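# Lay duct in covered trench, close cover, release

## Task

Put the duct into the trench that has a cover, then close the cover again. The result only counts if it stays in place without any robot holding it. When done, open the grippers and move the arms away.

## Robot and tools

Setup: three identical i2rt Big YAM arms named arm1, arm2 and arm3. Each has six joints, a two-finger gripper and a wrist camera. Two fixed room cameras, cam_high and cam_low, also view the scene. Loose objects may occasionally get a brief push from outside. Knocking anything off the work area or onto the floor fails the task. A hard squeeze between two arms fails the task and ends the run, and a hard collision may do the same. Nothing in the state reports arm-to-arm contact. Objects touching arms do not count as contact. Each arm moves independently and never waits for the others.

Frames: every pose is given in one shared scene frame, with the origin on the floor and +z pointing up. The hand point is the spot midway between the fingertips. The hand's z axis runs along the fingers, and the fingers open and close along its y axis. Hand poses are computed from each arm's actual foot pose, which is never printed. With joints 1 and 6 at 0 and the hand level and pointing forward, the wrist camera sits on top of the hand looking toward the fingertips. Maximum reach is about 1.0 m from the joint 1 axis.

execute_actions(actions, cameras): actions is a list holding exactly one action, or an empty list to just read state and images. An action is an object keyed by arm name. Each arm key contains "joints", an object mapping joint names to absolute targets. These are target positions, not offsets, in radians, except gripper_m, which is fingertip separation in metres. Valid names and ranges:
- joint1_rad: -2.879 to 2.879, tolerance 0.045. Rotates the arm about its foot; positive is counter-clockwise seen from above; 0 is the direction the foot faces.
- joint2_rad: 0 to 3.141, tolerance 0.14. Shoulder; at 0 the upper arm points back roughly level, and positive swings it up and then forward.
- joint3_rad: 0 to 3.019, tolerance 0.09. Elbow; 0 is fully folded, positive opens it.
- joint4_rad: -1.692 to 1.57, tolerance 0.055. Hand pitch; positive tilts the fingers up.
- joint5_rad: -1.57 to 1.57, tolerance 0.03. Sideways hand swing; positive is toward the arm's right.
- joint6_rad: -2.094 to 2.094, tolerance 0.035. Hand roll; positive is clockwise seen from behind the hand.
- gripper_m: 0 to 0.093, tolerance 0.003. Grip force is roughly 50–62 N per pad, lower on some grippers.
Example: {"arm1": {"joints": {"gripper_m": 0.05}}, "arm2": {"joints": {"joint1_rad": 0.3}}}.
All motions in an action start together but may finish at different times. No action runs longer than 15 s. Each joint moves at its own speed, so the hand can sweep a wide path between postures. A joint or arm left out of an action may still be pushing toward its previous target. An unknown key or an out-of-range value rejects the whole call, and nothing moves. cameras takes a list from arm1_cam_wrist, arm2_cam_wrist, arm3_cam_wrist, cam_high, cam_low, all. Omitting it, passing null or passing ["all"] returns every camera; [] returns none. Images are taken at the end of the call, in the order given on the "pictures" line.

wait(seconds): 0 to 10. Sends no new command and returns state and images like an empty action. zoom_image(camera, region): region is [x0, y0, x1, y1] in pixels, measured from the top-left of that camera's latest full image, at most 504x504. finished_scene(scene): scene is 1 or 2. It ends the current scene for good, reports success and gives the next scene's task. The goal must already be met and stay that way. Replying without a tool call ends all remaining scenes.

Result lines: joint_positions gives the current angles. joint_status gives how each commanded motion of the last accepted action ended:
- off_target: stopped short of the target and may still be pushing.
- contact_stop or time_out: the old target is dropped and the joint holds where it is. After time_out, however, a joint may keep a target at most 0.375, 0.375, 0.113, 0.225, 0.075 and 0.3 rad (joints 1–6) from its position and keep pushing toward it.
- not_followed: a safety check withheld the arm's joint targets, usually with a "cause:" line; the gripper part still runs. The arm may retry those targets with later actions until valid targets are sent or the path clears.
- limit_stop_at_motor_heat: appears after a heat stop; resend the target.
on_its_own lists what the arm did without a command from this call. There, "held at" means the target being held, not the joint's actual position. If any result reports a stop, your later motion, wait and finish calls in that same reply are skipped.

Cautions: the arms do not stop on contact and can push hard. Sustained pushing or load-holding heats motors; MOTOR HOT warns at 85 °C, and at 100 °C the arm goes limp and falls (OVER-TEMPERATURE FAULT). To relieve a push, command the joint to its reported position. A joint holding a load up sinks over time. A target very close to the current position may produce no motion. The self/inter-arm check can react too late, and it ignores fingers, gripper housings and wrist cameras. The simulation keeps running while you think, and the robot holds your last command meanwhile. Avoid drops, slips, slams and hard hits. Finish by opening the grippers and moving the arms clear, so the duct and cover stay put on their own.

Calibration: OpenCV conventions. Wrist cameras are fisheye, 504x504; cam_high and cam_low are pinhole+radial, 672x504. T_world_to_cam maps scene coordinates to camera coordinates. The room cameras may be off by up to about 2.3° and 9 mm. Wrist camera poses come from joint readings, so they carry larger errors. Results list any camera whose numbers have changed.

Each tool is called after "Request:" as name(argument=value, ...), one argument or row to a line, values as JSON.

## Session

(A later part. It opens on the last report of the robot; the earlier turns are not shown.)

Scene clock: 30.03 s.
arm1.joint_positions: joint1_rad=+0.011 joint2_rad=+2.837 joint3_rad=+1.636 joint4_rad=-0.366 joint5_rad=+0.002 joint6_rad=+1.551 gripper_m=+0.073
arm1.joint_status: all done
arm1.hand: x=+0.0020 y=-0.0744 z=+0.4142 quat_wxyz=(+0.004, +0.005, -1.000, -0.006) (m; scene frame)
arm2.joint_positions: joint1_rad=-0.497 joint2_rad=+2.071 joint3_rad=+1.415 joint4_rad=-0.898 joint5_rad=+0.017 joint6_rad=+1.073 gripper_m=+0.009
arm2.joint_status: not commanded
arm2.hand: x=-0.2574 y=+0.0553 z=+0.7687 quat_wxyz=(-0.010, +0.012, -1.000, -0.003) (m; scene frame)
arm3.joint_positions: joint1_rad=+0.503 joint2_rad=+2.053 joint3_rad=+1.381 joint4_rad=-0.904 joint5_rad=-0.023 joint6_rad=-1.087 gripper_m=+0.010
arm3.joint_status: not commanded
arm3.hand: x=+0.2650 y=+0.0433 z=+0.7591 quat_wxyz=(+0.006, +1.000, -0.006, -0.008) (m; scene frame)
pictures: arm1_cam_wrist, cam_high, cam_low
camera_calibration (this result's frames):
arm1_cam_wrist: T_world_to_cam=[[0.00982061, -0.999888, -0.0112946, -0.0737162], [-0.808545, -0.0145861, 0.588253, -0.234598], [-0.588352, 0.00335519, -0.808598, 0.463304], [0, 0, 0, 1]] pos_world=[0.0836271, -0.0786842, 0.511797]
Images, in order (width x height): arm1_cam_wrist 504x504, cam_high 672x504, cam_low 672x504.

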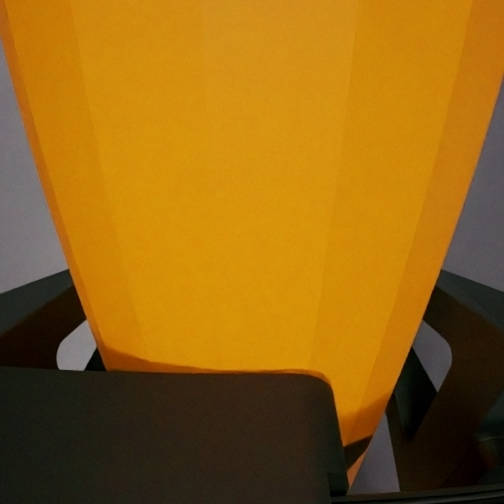

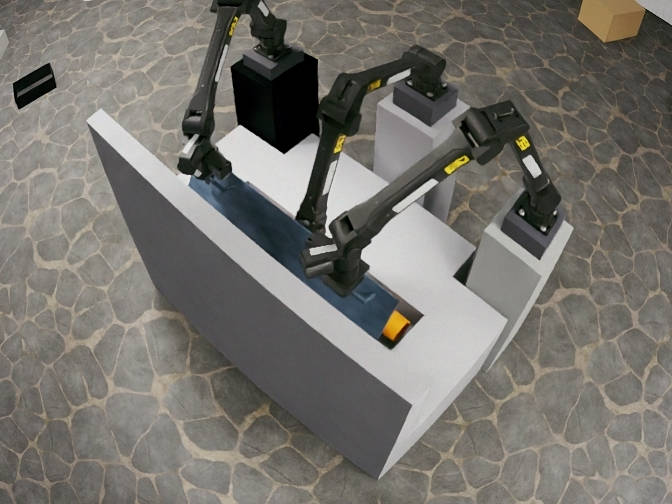

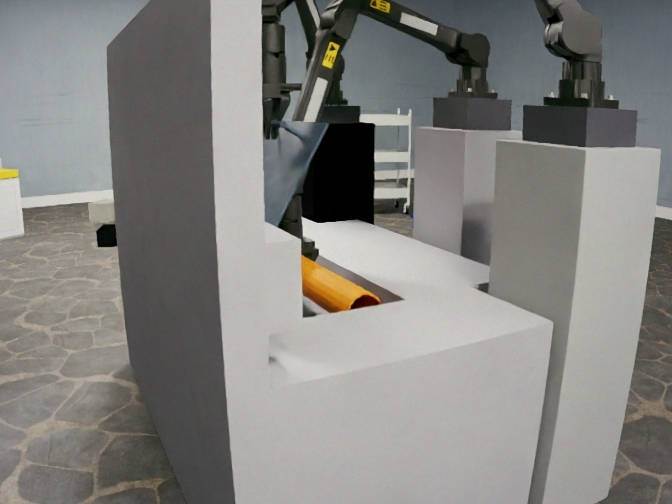

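Request:
execute_actions(
  actions=[
    {"arm1":{"joints":{"joint2_rad":2.90,"joint3_rad":1.735,"joint4_rad":-0.355}}},
  ],
  cameras=[],
)

Request:
execute_actions(
  actions=[
    {"arm1":{"joints":{"joint2_rad":2.975,"joint3_rad":1.80}}},
  ],
  cameras=[],
)

Request:
execute_actions(
  actions=[
    {"arm1":{"joints":{"joint3_rad":1.79,"gripper_m":0.09}}},
  ],
  cameras=["arm1_cam_wrist"],
)

Request:
execute_actions(
  actions=[
    {"arm1":{"joints":{"joint2_rad":2.83,"joint3_rad":1.635,"joint4_rad":-0.375}}},
  ],
  cameras=[],
)

Request:
execute_actions(
  actions=[
    {"arm1":{"joints":{"joint2_rad":2.64,"joint3_rad":1.46,"joint4_rad":-0.39}}},
  ],
  cameras=["cam_low","arm1_cam_wrist"],
)

Request:
execute_actions(
  actions=[
    {"arm1":{"joints":{"joint2_rad":2.44,"joint3_rad":1.12,"joint4_rad":-0.3}}},
  ],
  cameras=["cam_high"],
)

Scene clock: 33.47 s.
arm1.joint_positions: joint1_rad=+0.011 joint2_rad=+2.927 joint3_rad=+1.715 joint4_rad=-0.356 joint5_rad=+0.002 joint6_rad=+1.551 gripper_m=+0.073
arm1.joint_status: all done
arm1.hand: x=+0.0016 y=-0.0753 z=+0.3784 quat_wxyz=(+0.004, +0.005, -1.000, -0.005) (m; scene frame)
arm2.joint_positions: joint1_rad=-0.497 joint2_rad=+2.071 joint3_rad=+1.415 joint4_rad=-0.898 joint5_rad=+0.017 joint6_rad=+1.073 gripper_m=+0.009
arm2.joint_status: not commanded
arm2.hand: x=-0.2574 y=+0.0553 z=+0.7687 quat_wxyz=(-0.010, +0.012, -1.000, -0.003) (m; scene frame)
arm3.joint_positions: joint1_rad=+0.503 joint2_rad=+2.053 joint3_rad=+1.381 joint4_rad=-0.904 joint5_rad=-0.023 joint6_rad=-1.087 gripper_m=+0.010
arm3.joint_status: not commanded
arm3.hand: x=+0.2650 y=+0.0433 z=+0.7591 quat_wxyz=(+0.006, +1.000, -0.006, -0.008) (m; scene frame)
pictures: none
No camera images: the call's "cameras" was empty. Leave "cameras" out to get every camera's image.

Scene clock: 34.20 s.
arm1.joint_positions: joint1_rad=+0.011 joint2_rad=+2.978 joint3_rad=+1.779 joint4_rad=-0.356 joint5_rad=+0.002 joint6_rad=+1.552 gripper_m=+0.073
arm1.joint_status: all done
arm1.hand: x=+0.0015 y=-0.0670 z=+0.3603 quat_wxyz=(+0.004, +0.005, -1.000, -0.012) (m; scene frame)
arm2.joint_positions: joint1_rad=-0.497 joint2_rad=+2.071 joint3_rad=+1.415 joint4_rad=-0.898 joint5_rad=+0.017 joint6_rad=+1.073 gripper_m=+0.009
arm2.joint_status: not commanded
arm2.hand: x=-0.2574 y=+0.0553 z=+0.7687 quat_wxyz=(-0.010, +0.012, -1.000, -0.003) (m; scene frame)
arm3.joint_positions: joint1_rad=+0.503 joint2_rad=+2.053 joint3_rad=+1.381 joint4_rad=-0.904 joint5_rad=-0.023 joint6_rad=-1.087 gripper_m=+0.010
arm3.joint_status: not commanded
arm3.hand: x=+0.2650 y=+0.0433 z=+0.7591 quat_wxyz=(+0.006, +1.000, -0.006, -0.008) (m; scene frame)
pictures: none
No camera images: the call's "cameras" was empty. Leave "cameras" out to get every camera's image.

Scene clock: 34.83 s.
arm1.joint_positions: joint1_rad=+0.011 joint2_rad=+2.978 joint3_rad=+1.779 joint4_rad=-0.356 joint5_rad=+0.002 joint6_rad=+1.552 gripper_m=+0.090
arm1.joint_status: all done
arm1.hand: x=+0.0015 y=-0.0670 z=+0.3603 quat_wxyz=(+0.004, +0.005, -1.000, -0.012) (m; scene frame)
arm2.joint_positions: joint1_rad=-0.497 joint2_rad=+2.071 joint3_rad=+1.415 joint4_rad=-0.898 joint5_rad=+0.017 joint6_rad=+1.073 gripper_m=+0.009
arm2.joint_status: not commanded
arm2.hand: x=-0.2574 y=+0.0553 z=+0.7687 quat_wxyz=(-0.010, +0.012, -1.000, -0.003) (m; scene frame)
arm3.joint_positions: joint1_rad=+0.503 joint2_rad=+2.053 joint3_rad=+1.381 joint4_rad=-0.904 joint5_rad=-0.023 joint6_rad=-1.087 gripper_m=+0.010
arm3.joint_status: not commanded
arm3.hand: x=+0.2650 y=+0.0433 z=+0.7591 quat_wxyz=(+0.006, +1.000, -0.006, -0.008) (m; scene frame)
pictures: arm1_cam_wrist
camera_calibration (this result's frames):
arm1_cam_wrist: T_world_to_cam=[[0.0089415, -0.999675, -0.0238802, -0.0623565], [-0.808398, -0.0212828, 0.588252, -0.203629], [-0.588569, 0.0140449, -0.808325, 0.420005], [0, 0, 0, 1]] pos_world=[0.0831464, -0.0725689, 0.457796]
Images, in order (width x height): arm1_cam_wrist 504x504.

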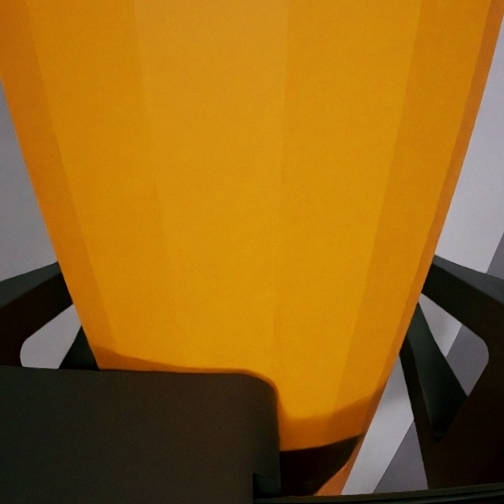

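Scene clock: 36.07 s.
arm1.joint_positions: joint1_rad=+0.011 joint2_rad=+2.834 joint3_rad=+1.635 joint4_rad=-0.374 joint5_rad=+0.002 joint6_rad=+1.554 gripper_m=+0.090
arm1.joint_status: all done
arm1.hand: x=+0.0019 y=-0.0749 z=+0.4158 quat_wxyz=(+0.004, +0.004, -1.000, -0.003) (m; scene frame)
arm2.joint_positions: joint1_rad=-0.497 joint2_rad=+2.071 joint3_rad=+1.415 joint4_rad=-0.898 joint5_rad=+0.017 joint6_rad=+1.073 gripper_m=+0.009
arm2.joint_status: not commanded
arm2.hand: x=-0.2574 y=+0.0553 z=+0.7687 quat_wxyz=(-0.010, +0.012, -1.000, -0.003) (m; scene frame)
arm3.joint_positions: joint1_rad=+0.503 joint2_rad=+2.053 joint3_rad=+1.381 joint4_rad=-0.904 joint5_rad=-0.023 joint6_rad=-1.087 gripper_m=+0.010
arm3.joint_status: not commanded
arm3.hand: x=+0.2650 y=+0.0433 z=+0.7591 quat_wxyz=(+0.006, +1.000, -0.006, -0.008) (m; scene frame)
pictures: none
No camera images: the call's "cameras" was empty. Leave "cameras" out to get every camera's image.

Scene clock: 37.13 s.
arm1.joint_positions: joint1_rad=+0.011 joint2_rad=+2.631 joint3_rad=+1.462 joint4_rad=-0.387 joint5_rad=+0.002 joint6_rad=+1.554 gripper_m=+0.090
arm1.joint_status: all done
arm1.hand: x=+0.0026 y=-0.0791 z=+0.4957 quat_wxyz=(+0.004, +0.004, -1.000, -0.011) (m; scene frame)
arm2.joint_positions: joint1_rad=-0.497 joint2_rad=+2.071 joint3_rad=+1.415 joint4_rad=-0.898 joint5_rad=+0.017 joint6_rad=+1.073 gripper_m=+0.009
arm2.joint_status: not commanded
arm2.hand: x=-0.2574 y=+0.0553 z=+0.7687 quat_wxyz=(-0.010, +0.012, -1.000, -0.003) (m; scene frame)
arm3.joint_positions: joint1_rad=+0.503 joint2_rad=+2.053 joint3_rad=+1.381 joint4_rad=-0.904 joint5_rad=-0.023 joint6_rad=-1.087 gripper_m=+0.010
arm3.joint_status: not commanded
arm3.hand: x=+0.2650 y=+0.0433 z=+0.7591 quat_wxyz=(+0.006, +1.000, -0.006, -0.008) (m; scene frame)
pictures: arm1_cam_wrist, cam_low
camera_calibration (this result's frames):
arm1_cam_wrist: T_world_to_cam=[[0.00704825, -0.999726, -0.0223411, -0.07204], [-0.808401, -0.018847, 0.588331, -0.28241], [-0.58859, 0.0139139, -0.808312, 0.53024], [0, 0, 0, 1]] pos_world=[0.0843012, -0.0847205, 0.593141]
Images, in order (width x height): arm1_cam_wrist 504x504, cam_low 672x504.

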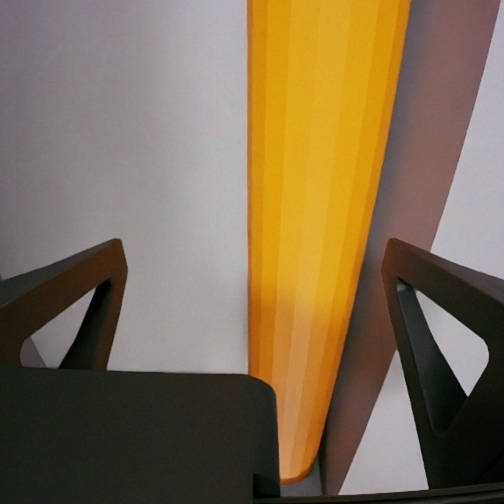

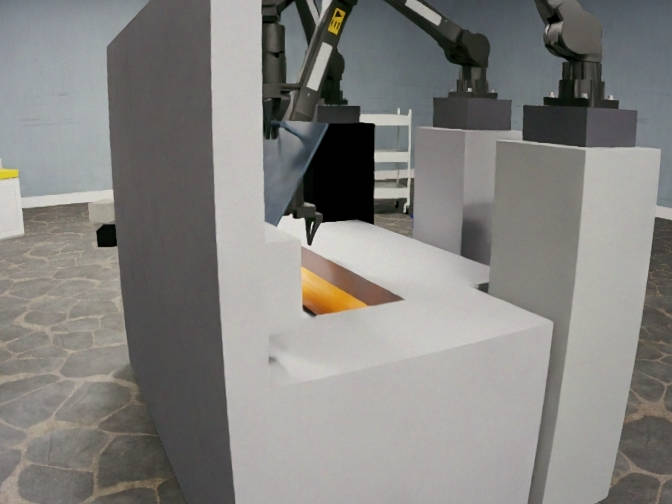

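Scene clock: 38.20 s.
arm1.joint_positions: joint1_rad=+0.011 joint2_rad=+2.427 joint3_rad=+1.118 joint4_rad=-0.308 joint5_rad=+0.002 joint6_rad=+1.554 gripper_m=+0.090
arm1.joint_status: all done
arm1.hand: x=+0.0022 y=-0.1780 z=+0.5489 quat_wxyz=(+0.004, +0.004, -1.000, +0.019) (m; scene frame)
arm2.joint_positions: joint1_rad=-0.497 joint2_rad=+2.071 joint3_rad=+1.415 joint4_rad=-0.898 joint5_rad=+0.017 joint6_rad=+1.073 gripper_m=+0.009
arm2.joint_status: not commanded
arm2.hand: x=-0.2574 y=+0.0553 z=+0.7687 quat_wxyz=(-0.010, +0.012, -1.000, -0.003) (m; scene frame)
arm3.joint_positions: joint1_rad=+0.503 joint2_rad=+2.053 joint3_rad=+1.381 joint4_rad=-0.904 joint5_rad=-0.023 joint6_rad=-1.087 gripper_m=+0.010
arm3.joint_status: not commanded
arm3.hand: x=+0.2650 y=+0.0433 z=+0.7591 quat_wxyz=(+0.006, +1.000, -0.006, -0.008) (m; scene frame)
pictures: cam_high
Images, in order (width x height): cam_high 672x504.

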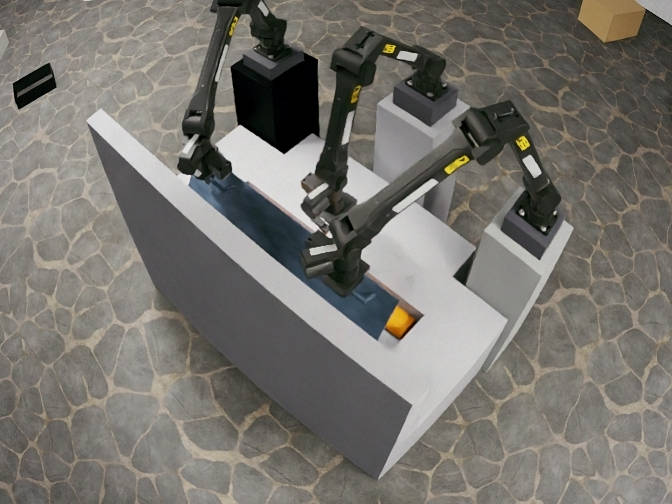

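Request:
execute_actions(
  actions=[
    {"arm1":{"joints":{"joint2_rad":2.2,"joint3_rad":0.75,"joint4_rad":-0.2}},"arm2":{"joints":{"joint1_rad":-0.535,"joint2_rad":2.0,"joint3_rad":1.33,"joint4_rad":-0.82,"joint6_rad":1.04}},"arm3":{"joints":{"joint1_rad":0.54,"joint2_rad":1.98,"joint3_rad":1.29,"joint4_rad":-0.82,"joint6_rad":-1.05}}},
  ],
  cameras=[],
)

Request:
execute_actions(
  actions=[
    {"arm2":{"joints":{"joint1_rad":-0.59,"joint2_rad":2.02,"joint3_rad":1.17,"joint4_rad":-0.68,"joint6_rad":0.98}},"arm3":{"joints":{"joint1_rad":0.595,"joint2_rad":1.995,"joint3_rad":1.125,"joint4_rad":-0.675,"joint6_rad":-0.99}}},
  ],
  cameras=[],
)

Request:
execute_actions(
  actions=[
    {"arm2":{"joints":{"joint1_rad":-0.655,"joint2_rad":2.08,"joint3_rad":1.035,"joint4_rad":-0.47,"joint6_rad":0.92}},"arm3":{"joints":{"joint1_rad":0.66,"joint2_rad":2.055,"joint3_rad":0.985,"joint4_rad":-0.46,"joint6_rad":-0.925}}},
  ],
  cameras=[],
)

Request:
execute_actions(
  actions=[
    {"arm2":{"joints":{"joint1_rad":-0.715,"joint2_rad":2.24,"joint3_rad":0.975,"joint4_rad":-0.26,"joint6_rad":0.865}},"arm3":{"joints":{"joint1_rad":0.72,"joint2_rad":2.22,"joint3_rad":0.915,"joint4_rad":-0.245,"joint6_rad":-0.865}}},
  ],
  cameras=[],
)

Request:
execute_actions(
  actions=[
    {"arm2":{"joints":{"joint1_rad":-0.75,"joint2_rad":2.42,"joint3_rad":1.0,"joint4_rad":-0.1,"joint6_rad":0.83}},"arm3":{"joints":{"joint1_rad":0.755,"joint2_rad":2.405,"joint3_rad":0.94,"joint4_rad":-0.08,"joint6_rad":-0.825}}},
  ],
  cameras=[],
)

Request:
execute_actions(
  actions=[
    {"arm2":{"joints":{"joint1_rad":-0.759,"joint2_rad":2.51,"joint3_rad":1.021,"joint4_rad":-0.055}},"arm3":{"joints":{"joint1_rad":0.766,"joint2_rad":2.498,"joint3_rad":0.96,"joint4_rad":-0.036,"joint6_rad":-0.815}}},
  ],
  cameras=["cam_low"],
)

Scene clock: 42.67 s.
arm1.joint_positions: joint1_rad=+0.011 joint2_rad=+2.188 joint3_rad=+0.746 joint4_rad=-0.208 joint5_rad=+0.002 joint6_rad=+1.554 gripper_m=+0.090
arm1.joint_status: all done
arm1.hand: x=+0.0017 y=-0.2918 z=+0.6115 quat_wxyz=(+0.004, +0.004, -0.999, +0.035) (m; scene frame)
arm2.joint_positions: joint1_rad=-0.545 joint2_rad=+2.058 joint3_rad=+1.291 joint4_rad=-0.849 joint5_rad=+0.015 joint6_rad=+1.031 gripper_m=+0.010
arm2.joint_status: all done
arm2.hand: x=-0.2568 y=+0.0023 z=+0.7405 quat_wxyz=(+0.006, +0.009, -1.000, +0.023) (m; scene frame)
arm3.joint_positions: joint1_rad=+0.552 joint2_rad=+2.033 joint3_rad=+1.250 joint4_rad=-0.843 joint5_rad=-0.015 joint6_rad=-1.043 gripper_m=+0.010
arm3.joint_status: all done
arm3.hand: x=+0.2656 y=-0.0096 z=+0.7322 quat_wxyz=(+0.026, +1.000, -0.004, +0.009) (m; scene frame)
pictures: none
No camera images: the call's "cameras" was empty. Leave "cameras" out to get every camera's image.

Scene clock: 43.60 s.
arm1.joint_positions: joint1_rad=+0.011 joint2_rad=+2.188 joint3_rad=+0.746 joint4_rad=-0.208 joint5_rad=+0.002 joint6_rad=+1.554 gripper_m=+0.090
arm1.joint_status: not commanded
arm1.hand: x=+0.0017 y=-0.2918 z=+0.6115 quat_wxyz=(+0.004, +0.004, -0.999, +0.035) (m; scene frame)
arm2.joint_positions: joint1_rad=-0.598 joint2_rad=+2.057 joint3_rad=+1.145 joint4_rad=-0.697 joint5_rad=+0.007 joint6_rad=+0.976 gripper_m=+0.010
arm2.joint_status: all done
arm2.hand: x=-0.2562 y=-0.0451 z=+0.7037 quat_wxyz=(+0.009, +0.010, -1.000, +0.017) (m; scene frame)
arm3.joint_positions: joint1_rad=+0.605 joint2_rad=+2.028 joint3_rad=+1.095 joint4_rad=-0.683 joint5_rad=-0.005 joint6_rad=-0.988 gripper_m=+0.010
arm3.joint_status: all done
arm3.hand: x=+0.2669 y=-0.0580 z=+0.6956 quat_wxyz=(+0.019, +1.000, -0.005, +0.011) (m; scene frame)
pictures: none
No camera images: the call's "cameras" was empty. Leave "cameras" out to get every camera's image.

Scene clock: 44.53 s.
arm1.joint_positions: joint1_rad=+0.011 joint2_rad=+2.188 joint3_rad=+0.746 joint4_rad=-0.208 joint5_rad=+0.002 joint6_rad=+1.554 gripper_m=+0.090
arm1.joint_status: not commanded
arm1.hand: x=+0.0017 y=-0.2918 z=+0.6115 quat_wxyz=(+0.004, +0.004, -0.999, +0.035) (m; scene frame)
arm2.joint_positions: joint1_rad=-0.661 joint2_rad=+2.123 joint3_rad=+1.018 joint4_rad=-0.487 joint5_rad=+0.006 joint6_rad=+0.913 gripper_m=+0.010
arm2.joint_status: all done
arm2.hand: x=-0.2548 y=-0.0936 z=+0.6476 quat_wxyz=(+0.006, +0.010, -1.000, +0.010) (m; scene frame)
arm3.joint_positions: joint1_rad=+0.669 joint2_rad=+2.091 joint3_rad=+0.963 joint4_rad=-0.470 joint5_rad=-0.001 joint6_rad=-0.924 gripper_m=+0.010
arm3.joint_status: all done
arm3.hand: x=+0.2675 y=-0.1072 z=+0.6418 quat_wxyz=(+0.010, +1.000, -0.005, +0.009) (m; scene frame)
pictures: none
No camera images: the call's "cameras" was empty. Leave "cameras" out to get every camera's image.

Scene clock: 45.50 s.
arm1.joint_positions: joint1_rad=+0.011 joint2_rad=+2.188 joint3_rad=+0.746 joint4_rad=-0.208 joint5_rad=+0.002 joint6_rad=+1.554 gripper_m=+0.090
arm1.joint_status: not commanded
arm1.hand: x=+0.0017 y=-0.2918 z=+0.6115 quat_wxyz=(+0.004, +0.004, -0.999, +0.035) (m; scene frame)
arm2.joint_positions: joint1_rad=-0.721 joint2_rad=+2.288 joint3_rad=+0.971 joint4_rad=-0.269 joint5_rad=+0.007 joint6_rad=+0.855 gripper_m=+0.010
arm2.joint_status: all done
arm2.hand: x=-0.2539 y=-0.1338 z=+0.5729 quat_wxyz=(+0.004, +0.010, -1.000, +0.008) (m; scene frame)
arm3.joint_positions: joint1_rad=+0.729 joint2_rad=+2.261 joint3_rad=+0.910 joint4_rad=-0.245 joint5_rad=-0.002 joint6_rad=-0.864 gripper_m=+0.010
arm3.joint_status: all done
arm3.hand: x=+0.2690 y=-0.1487 z=+0.5681 quat_wxyz=(+0.009, +1.000, -0.005, +0.009) (m; scene frame)
pictures: none
No camera images: the call's "cameras" was empty. Leave "cameras" out to get every camera's image.

Scene clock: 46.47 s.
arm1.joint_positions: joint1_rad=+0.011 joint2_rad=+2.188 joint3_rad=+0.746 joint4_rad=-0.208 joint5_rad=+0.002 joint6_rad=+1.554 gripper_m=+0.090
arm1.joint_status: not commanded
arm1.hand: x=+0.0017 y=-0.2918 z=+0.6115 quat_wxyz=(+0.004, +0.004, -0.999, +0.035) (m; scene frame)
arm2.joint_positions: joint1_rad=-0.753 joint2_rad=+2.459 joint3_rad=+0.996 joint4_rad=-0.103 joint5_rad=+0.007 joint6_rad=+0.823 gripper_m=+0.010
arm2.joint_status: all done
arm2.hand: x=-0.2529 y=-0.1521 z=+0.5085 quat_wxyz=(-0.003, +0.010, -1.000, +0.000) (m; scene frame)
arm3.joint_positions: joint1_rad=+0.761 joint2_rad=+2.437 joint3_rad=+0.934 joint4_rad=-0.079 joint5_rad=-0.001 joint6_rad=-0.830 gripper_m=+0.010
arm3.joint_status: all done
arm3.hand: x=+0.2697 y=-0.1678 z=+0.5045 quat_wxyz=(+0.003, +1.000, -0.006, +0.005) (m; scene frame)
pictures: none
No camera images: the call's "cameras" was empty. Leave "cameras" out to get every camera's image.

Scene clock: 47.17 s.
arm1.joint_positions: joint1_rad=+0.011 joint2_rad=+2.188 joint3_rad=+0.746 joint4_rad=-0.208 joint5_rad=+0.002 joint6_rad=+1.554 gripper_m=+0.090
arm1.joint_status: not commanded
arm1.hand: x=+0.0017 y=-0.2918 z=+0.6115 quat_wxyz=(+0.004, +0.004, -0.999, +0.035) (m; scene frame)
arm2.joint_positions: joint1_rad=-0.759 joint2_rad=+2.523 joint3_rad=+1.020 joint4_rad=-0.059 joint5_rad=+0.007 joint6_rad=+0.817 gripper_m=+0.010
arm2.joint_status: all done
arm2.hand: x=-0.2531 y=-0.1561 z=+0.4852 quat_wxyz=(-0.004, +0.009, -1.000, -0.001) (m; scene frame)
arm3.joint_positions: joint1_rad=+0.768 joint2_rad=+2.504 joint3_rad=+0.958 joint4_rad=-0.035 joint5_rad=+0.000 joint6_rad=-0.822 gripper_m=+0.010
arm3.joint_status: all done
arm3.hand: x=+0.2703 y=-0.1722 z=+0.4812 quat_wxyz=(+0.003, +1.000, -0.006, +0.005) (m; scene frame)
pictures: cam_low
Images, in order (width x height): cam_low 672x504.

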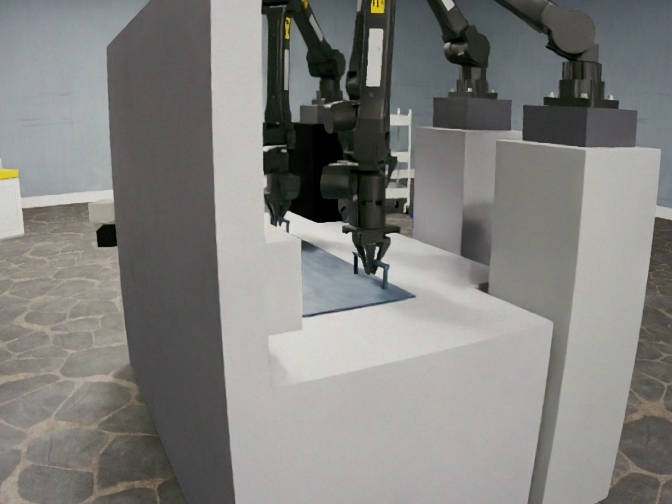

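Request:
execute_actions(
  actions=[
    {"arm2":{"joints":{"gripper_m":0.07}},"arm3":{"joints":{"gripper_m":0.07}}},
  ],
  cameras=[],
)

Request:
execute_actions(
  actions=[
    {"arm2":{"joints":{"joint2_rad":2.38,"joint3_rad":0.97,"joint4_rad":-0.14}},"arm3":{"joints":{"joint2_rad":2.35,"joint3_rad":0.91,"joint4_rad":-0.11}}},
  ],
  cameras=[],
)

Request:
execute_actions(
  actions=[
    {"arm1":{"joints":{"joint2_rad":1.5,"joint4_rad":-0.8}},"arm2":{"joints":{"joint1_rad":-0.2,"joint2_rad":1.5,"joint4_rad":-0.8}},"arm3":{"joints":{"joint1_rad":0.2,"joint2_rad":1.5,"joint4_rad":-0.8}}},
  ],
  cameras=["cam_low","cam_high"],
)

Scene clock: 49.17 s.
arm1.joint_positions: joint1_rad=+0.011 joint2_rad=+2.188 joint3_rad=+0.746 joint4_rad=-0.208 joint5_rad=+0.002 joint6_rad=+1.554 gripper_m=+0.090
arm1.joint_status: not commanded
arm1.hand: x=+0.0017 y=-0.2918 z=+0.6115 quat_wxyz=(+0.004, +0.004, -0.999, +0.035) (m; scene frame)
arm2.joint_positions: joint1_rad=-0.759 joint2_rad=+2.523 joint3_rad=+1.020 joint4_rad=-0.059 joint5_rad=+0.002 joint6_rad=+0.818 gripper_m=+0.070
arm2.joint_status: all done
arm2.hand: x=-0.2537 y=-0.1556 z=+0.4852 quat_wxyz=(-0.002, +0.009, -1.000, -0.003) (m; scene frame)
arm3.joint_positions: joint1_rad=+0.768 joint2_rad=+2.504 joint3_rad=+0.958 joint4_rad=-0.035 joint5_rad=+0.000 joint6_rad=-0.822 gripper_m=+0.070
arm3.joint_status: all done
arm3.hand: x=+0.2703 y=-0.1722 z=+0.4812 quat_wxyz=(+0.003, +1.000, -0.006, +0.005) (m; scene frame)
pictures: none
No camera images: the call's "cameras" was empty. Leave "cameras" out to get every camera's image.

Scene clock: 50.30 s.
arm1.joint_positions: joint1_rad=+0.011 joint2_rad=+2.188 joint3_rad=+0.746 joint4_rad=-0.208 joint5_rad=+0.002 joint6_rad=+1.554 gripper_m=+0.090
arm1.joint_status: not commanded
arm1.hand: x=+0.0017 y=-0.2918 z=+0.6115 quat_wxyz=(+0.004, +0.004, -0.999, +0.035) (m; scene frame)
arm2.joint_positions: joint1_rad=-0.759 joint2_rad=+2.391 joint3_rad=+0.967 joint4_rad=-0.124 joint5_rad=+0.002 joint6_rad=+0.819 gripper_m=+0.070
arm2.joint_status: all done
arm2.hand: x=-0.2477 y=-0.1490 z=+0.5327 quat_wxyz=(-0.007, +0.008, -1.000, -0.008) (m; scene frame)
arm3.joint_positions: joint1_rad=+0.768 joint2_rad=+2.352 joint3_rad=+0.910 joint4_rad=-0.107 joint5_rad=+0.000 joint6_rad=-0.822 gripper_m=+0.070
arm3.joint_status: all done
arm3.hand: x=+0.2584 y=-0.1594 z=+0.5343 quat_wxyz=(-0.009, +1.000, -0.006, -0.006) (m; scene frame)
pictures: none
No camera images: the call's "cameras" was empty. Leave "cameras" out to get every camera's image.

Scene clock: 51.80 s.
arm1.joint_positions: joint1_rad=+0.011 joint2_rad=+1.499 joint3_rad=+0.746 joint4_rad=-0.791 joint5_rad=+0.002 joint6_rad=+1.554 gripper_m=+0.090
arm1.joint_status: all done
arm1.hand: x=+0.0041 y=-0.2723 z=+0.8416 quat_wxyz=(+0.004, +0.004, -1.000, -0.017) (m; scene frame)
arm2.joint_positions: joint1_rad=-0.188 joint2_rad=+1.510 joint3_rad=+0.967 joint4_rad=-0.782 joint5_rad=-0.001 joint6_rad=+0.820 gripper_m=+0.070
arm2.joint_status: all done
arm2.hand: x=-0.4453 y=-0.0028 z=+0.8948 quat_wxyz=(-0.052, +0.287, -0.950, -0.111) (m; scene frame)
arm3.joint_positions: joint1_rad=+0.193 joint2_rad=+1.506 joint3_rad=+0.905 joint4_rad=-0.793 joint5_rad=+0.000 joint6_rad=-0.821 gripper_m=+0.070
arm3.joint_status: all done
arm3.hand: x=+0.4521 y=-0.0321 z=+0.8630 quat_wxyz=(-0.081, +0.953, -0.288, -0.038) (m; scene frame)
pictures: cam_high, cam_low
Images, in order (width x height): cam_high 672x504, cam_low 672x504.

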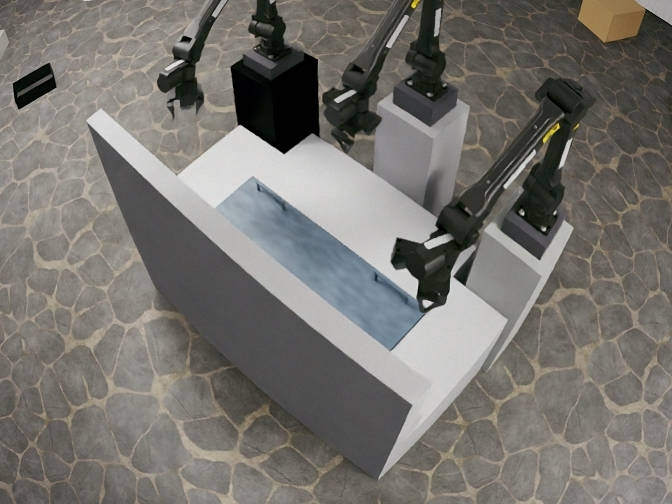

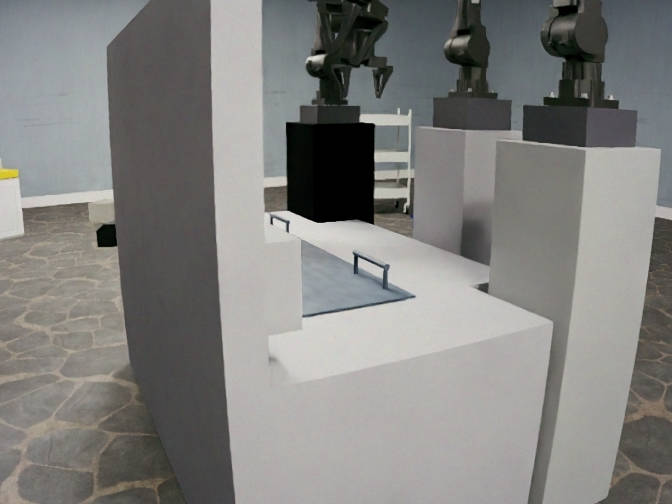

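Request:
finished_scene(
  scene=2,
)

The scene is finished: the task was done.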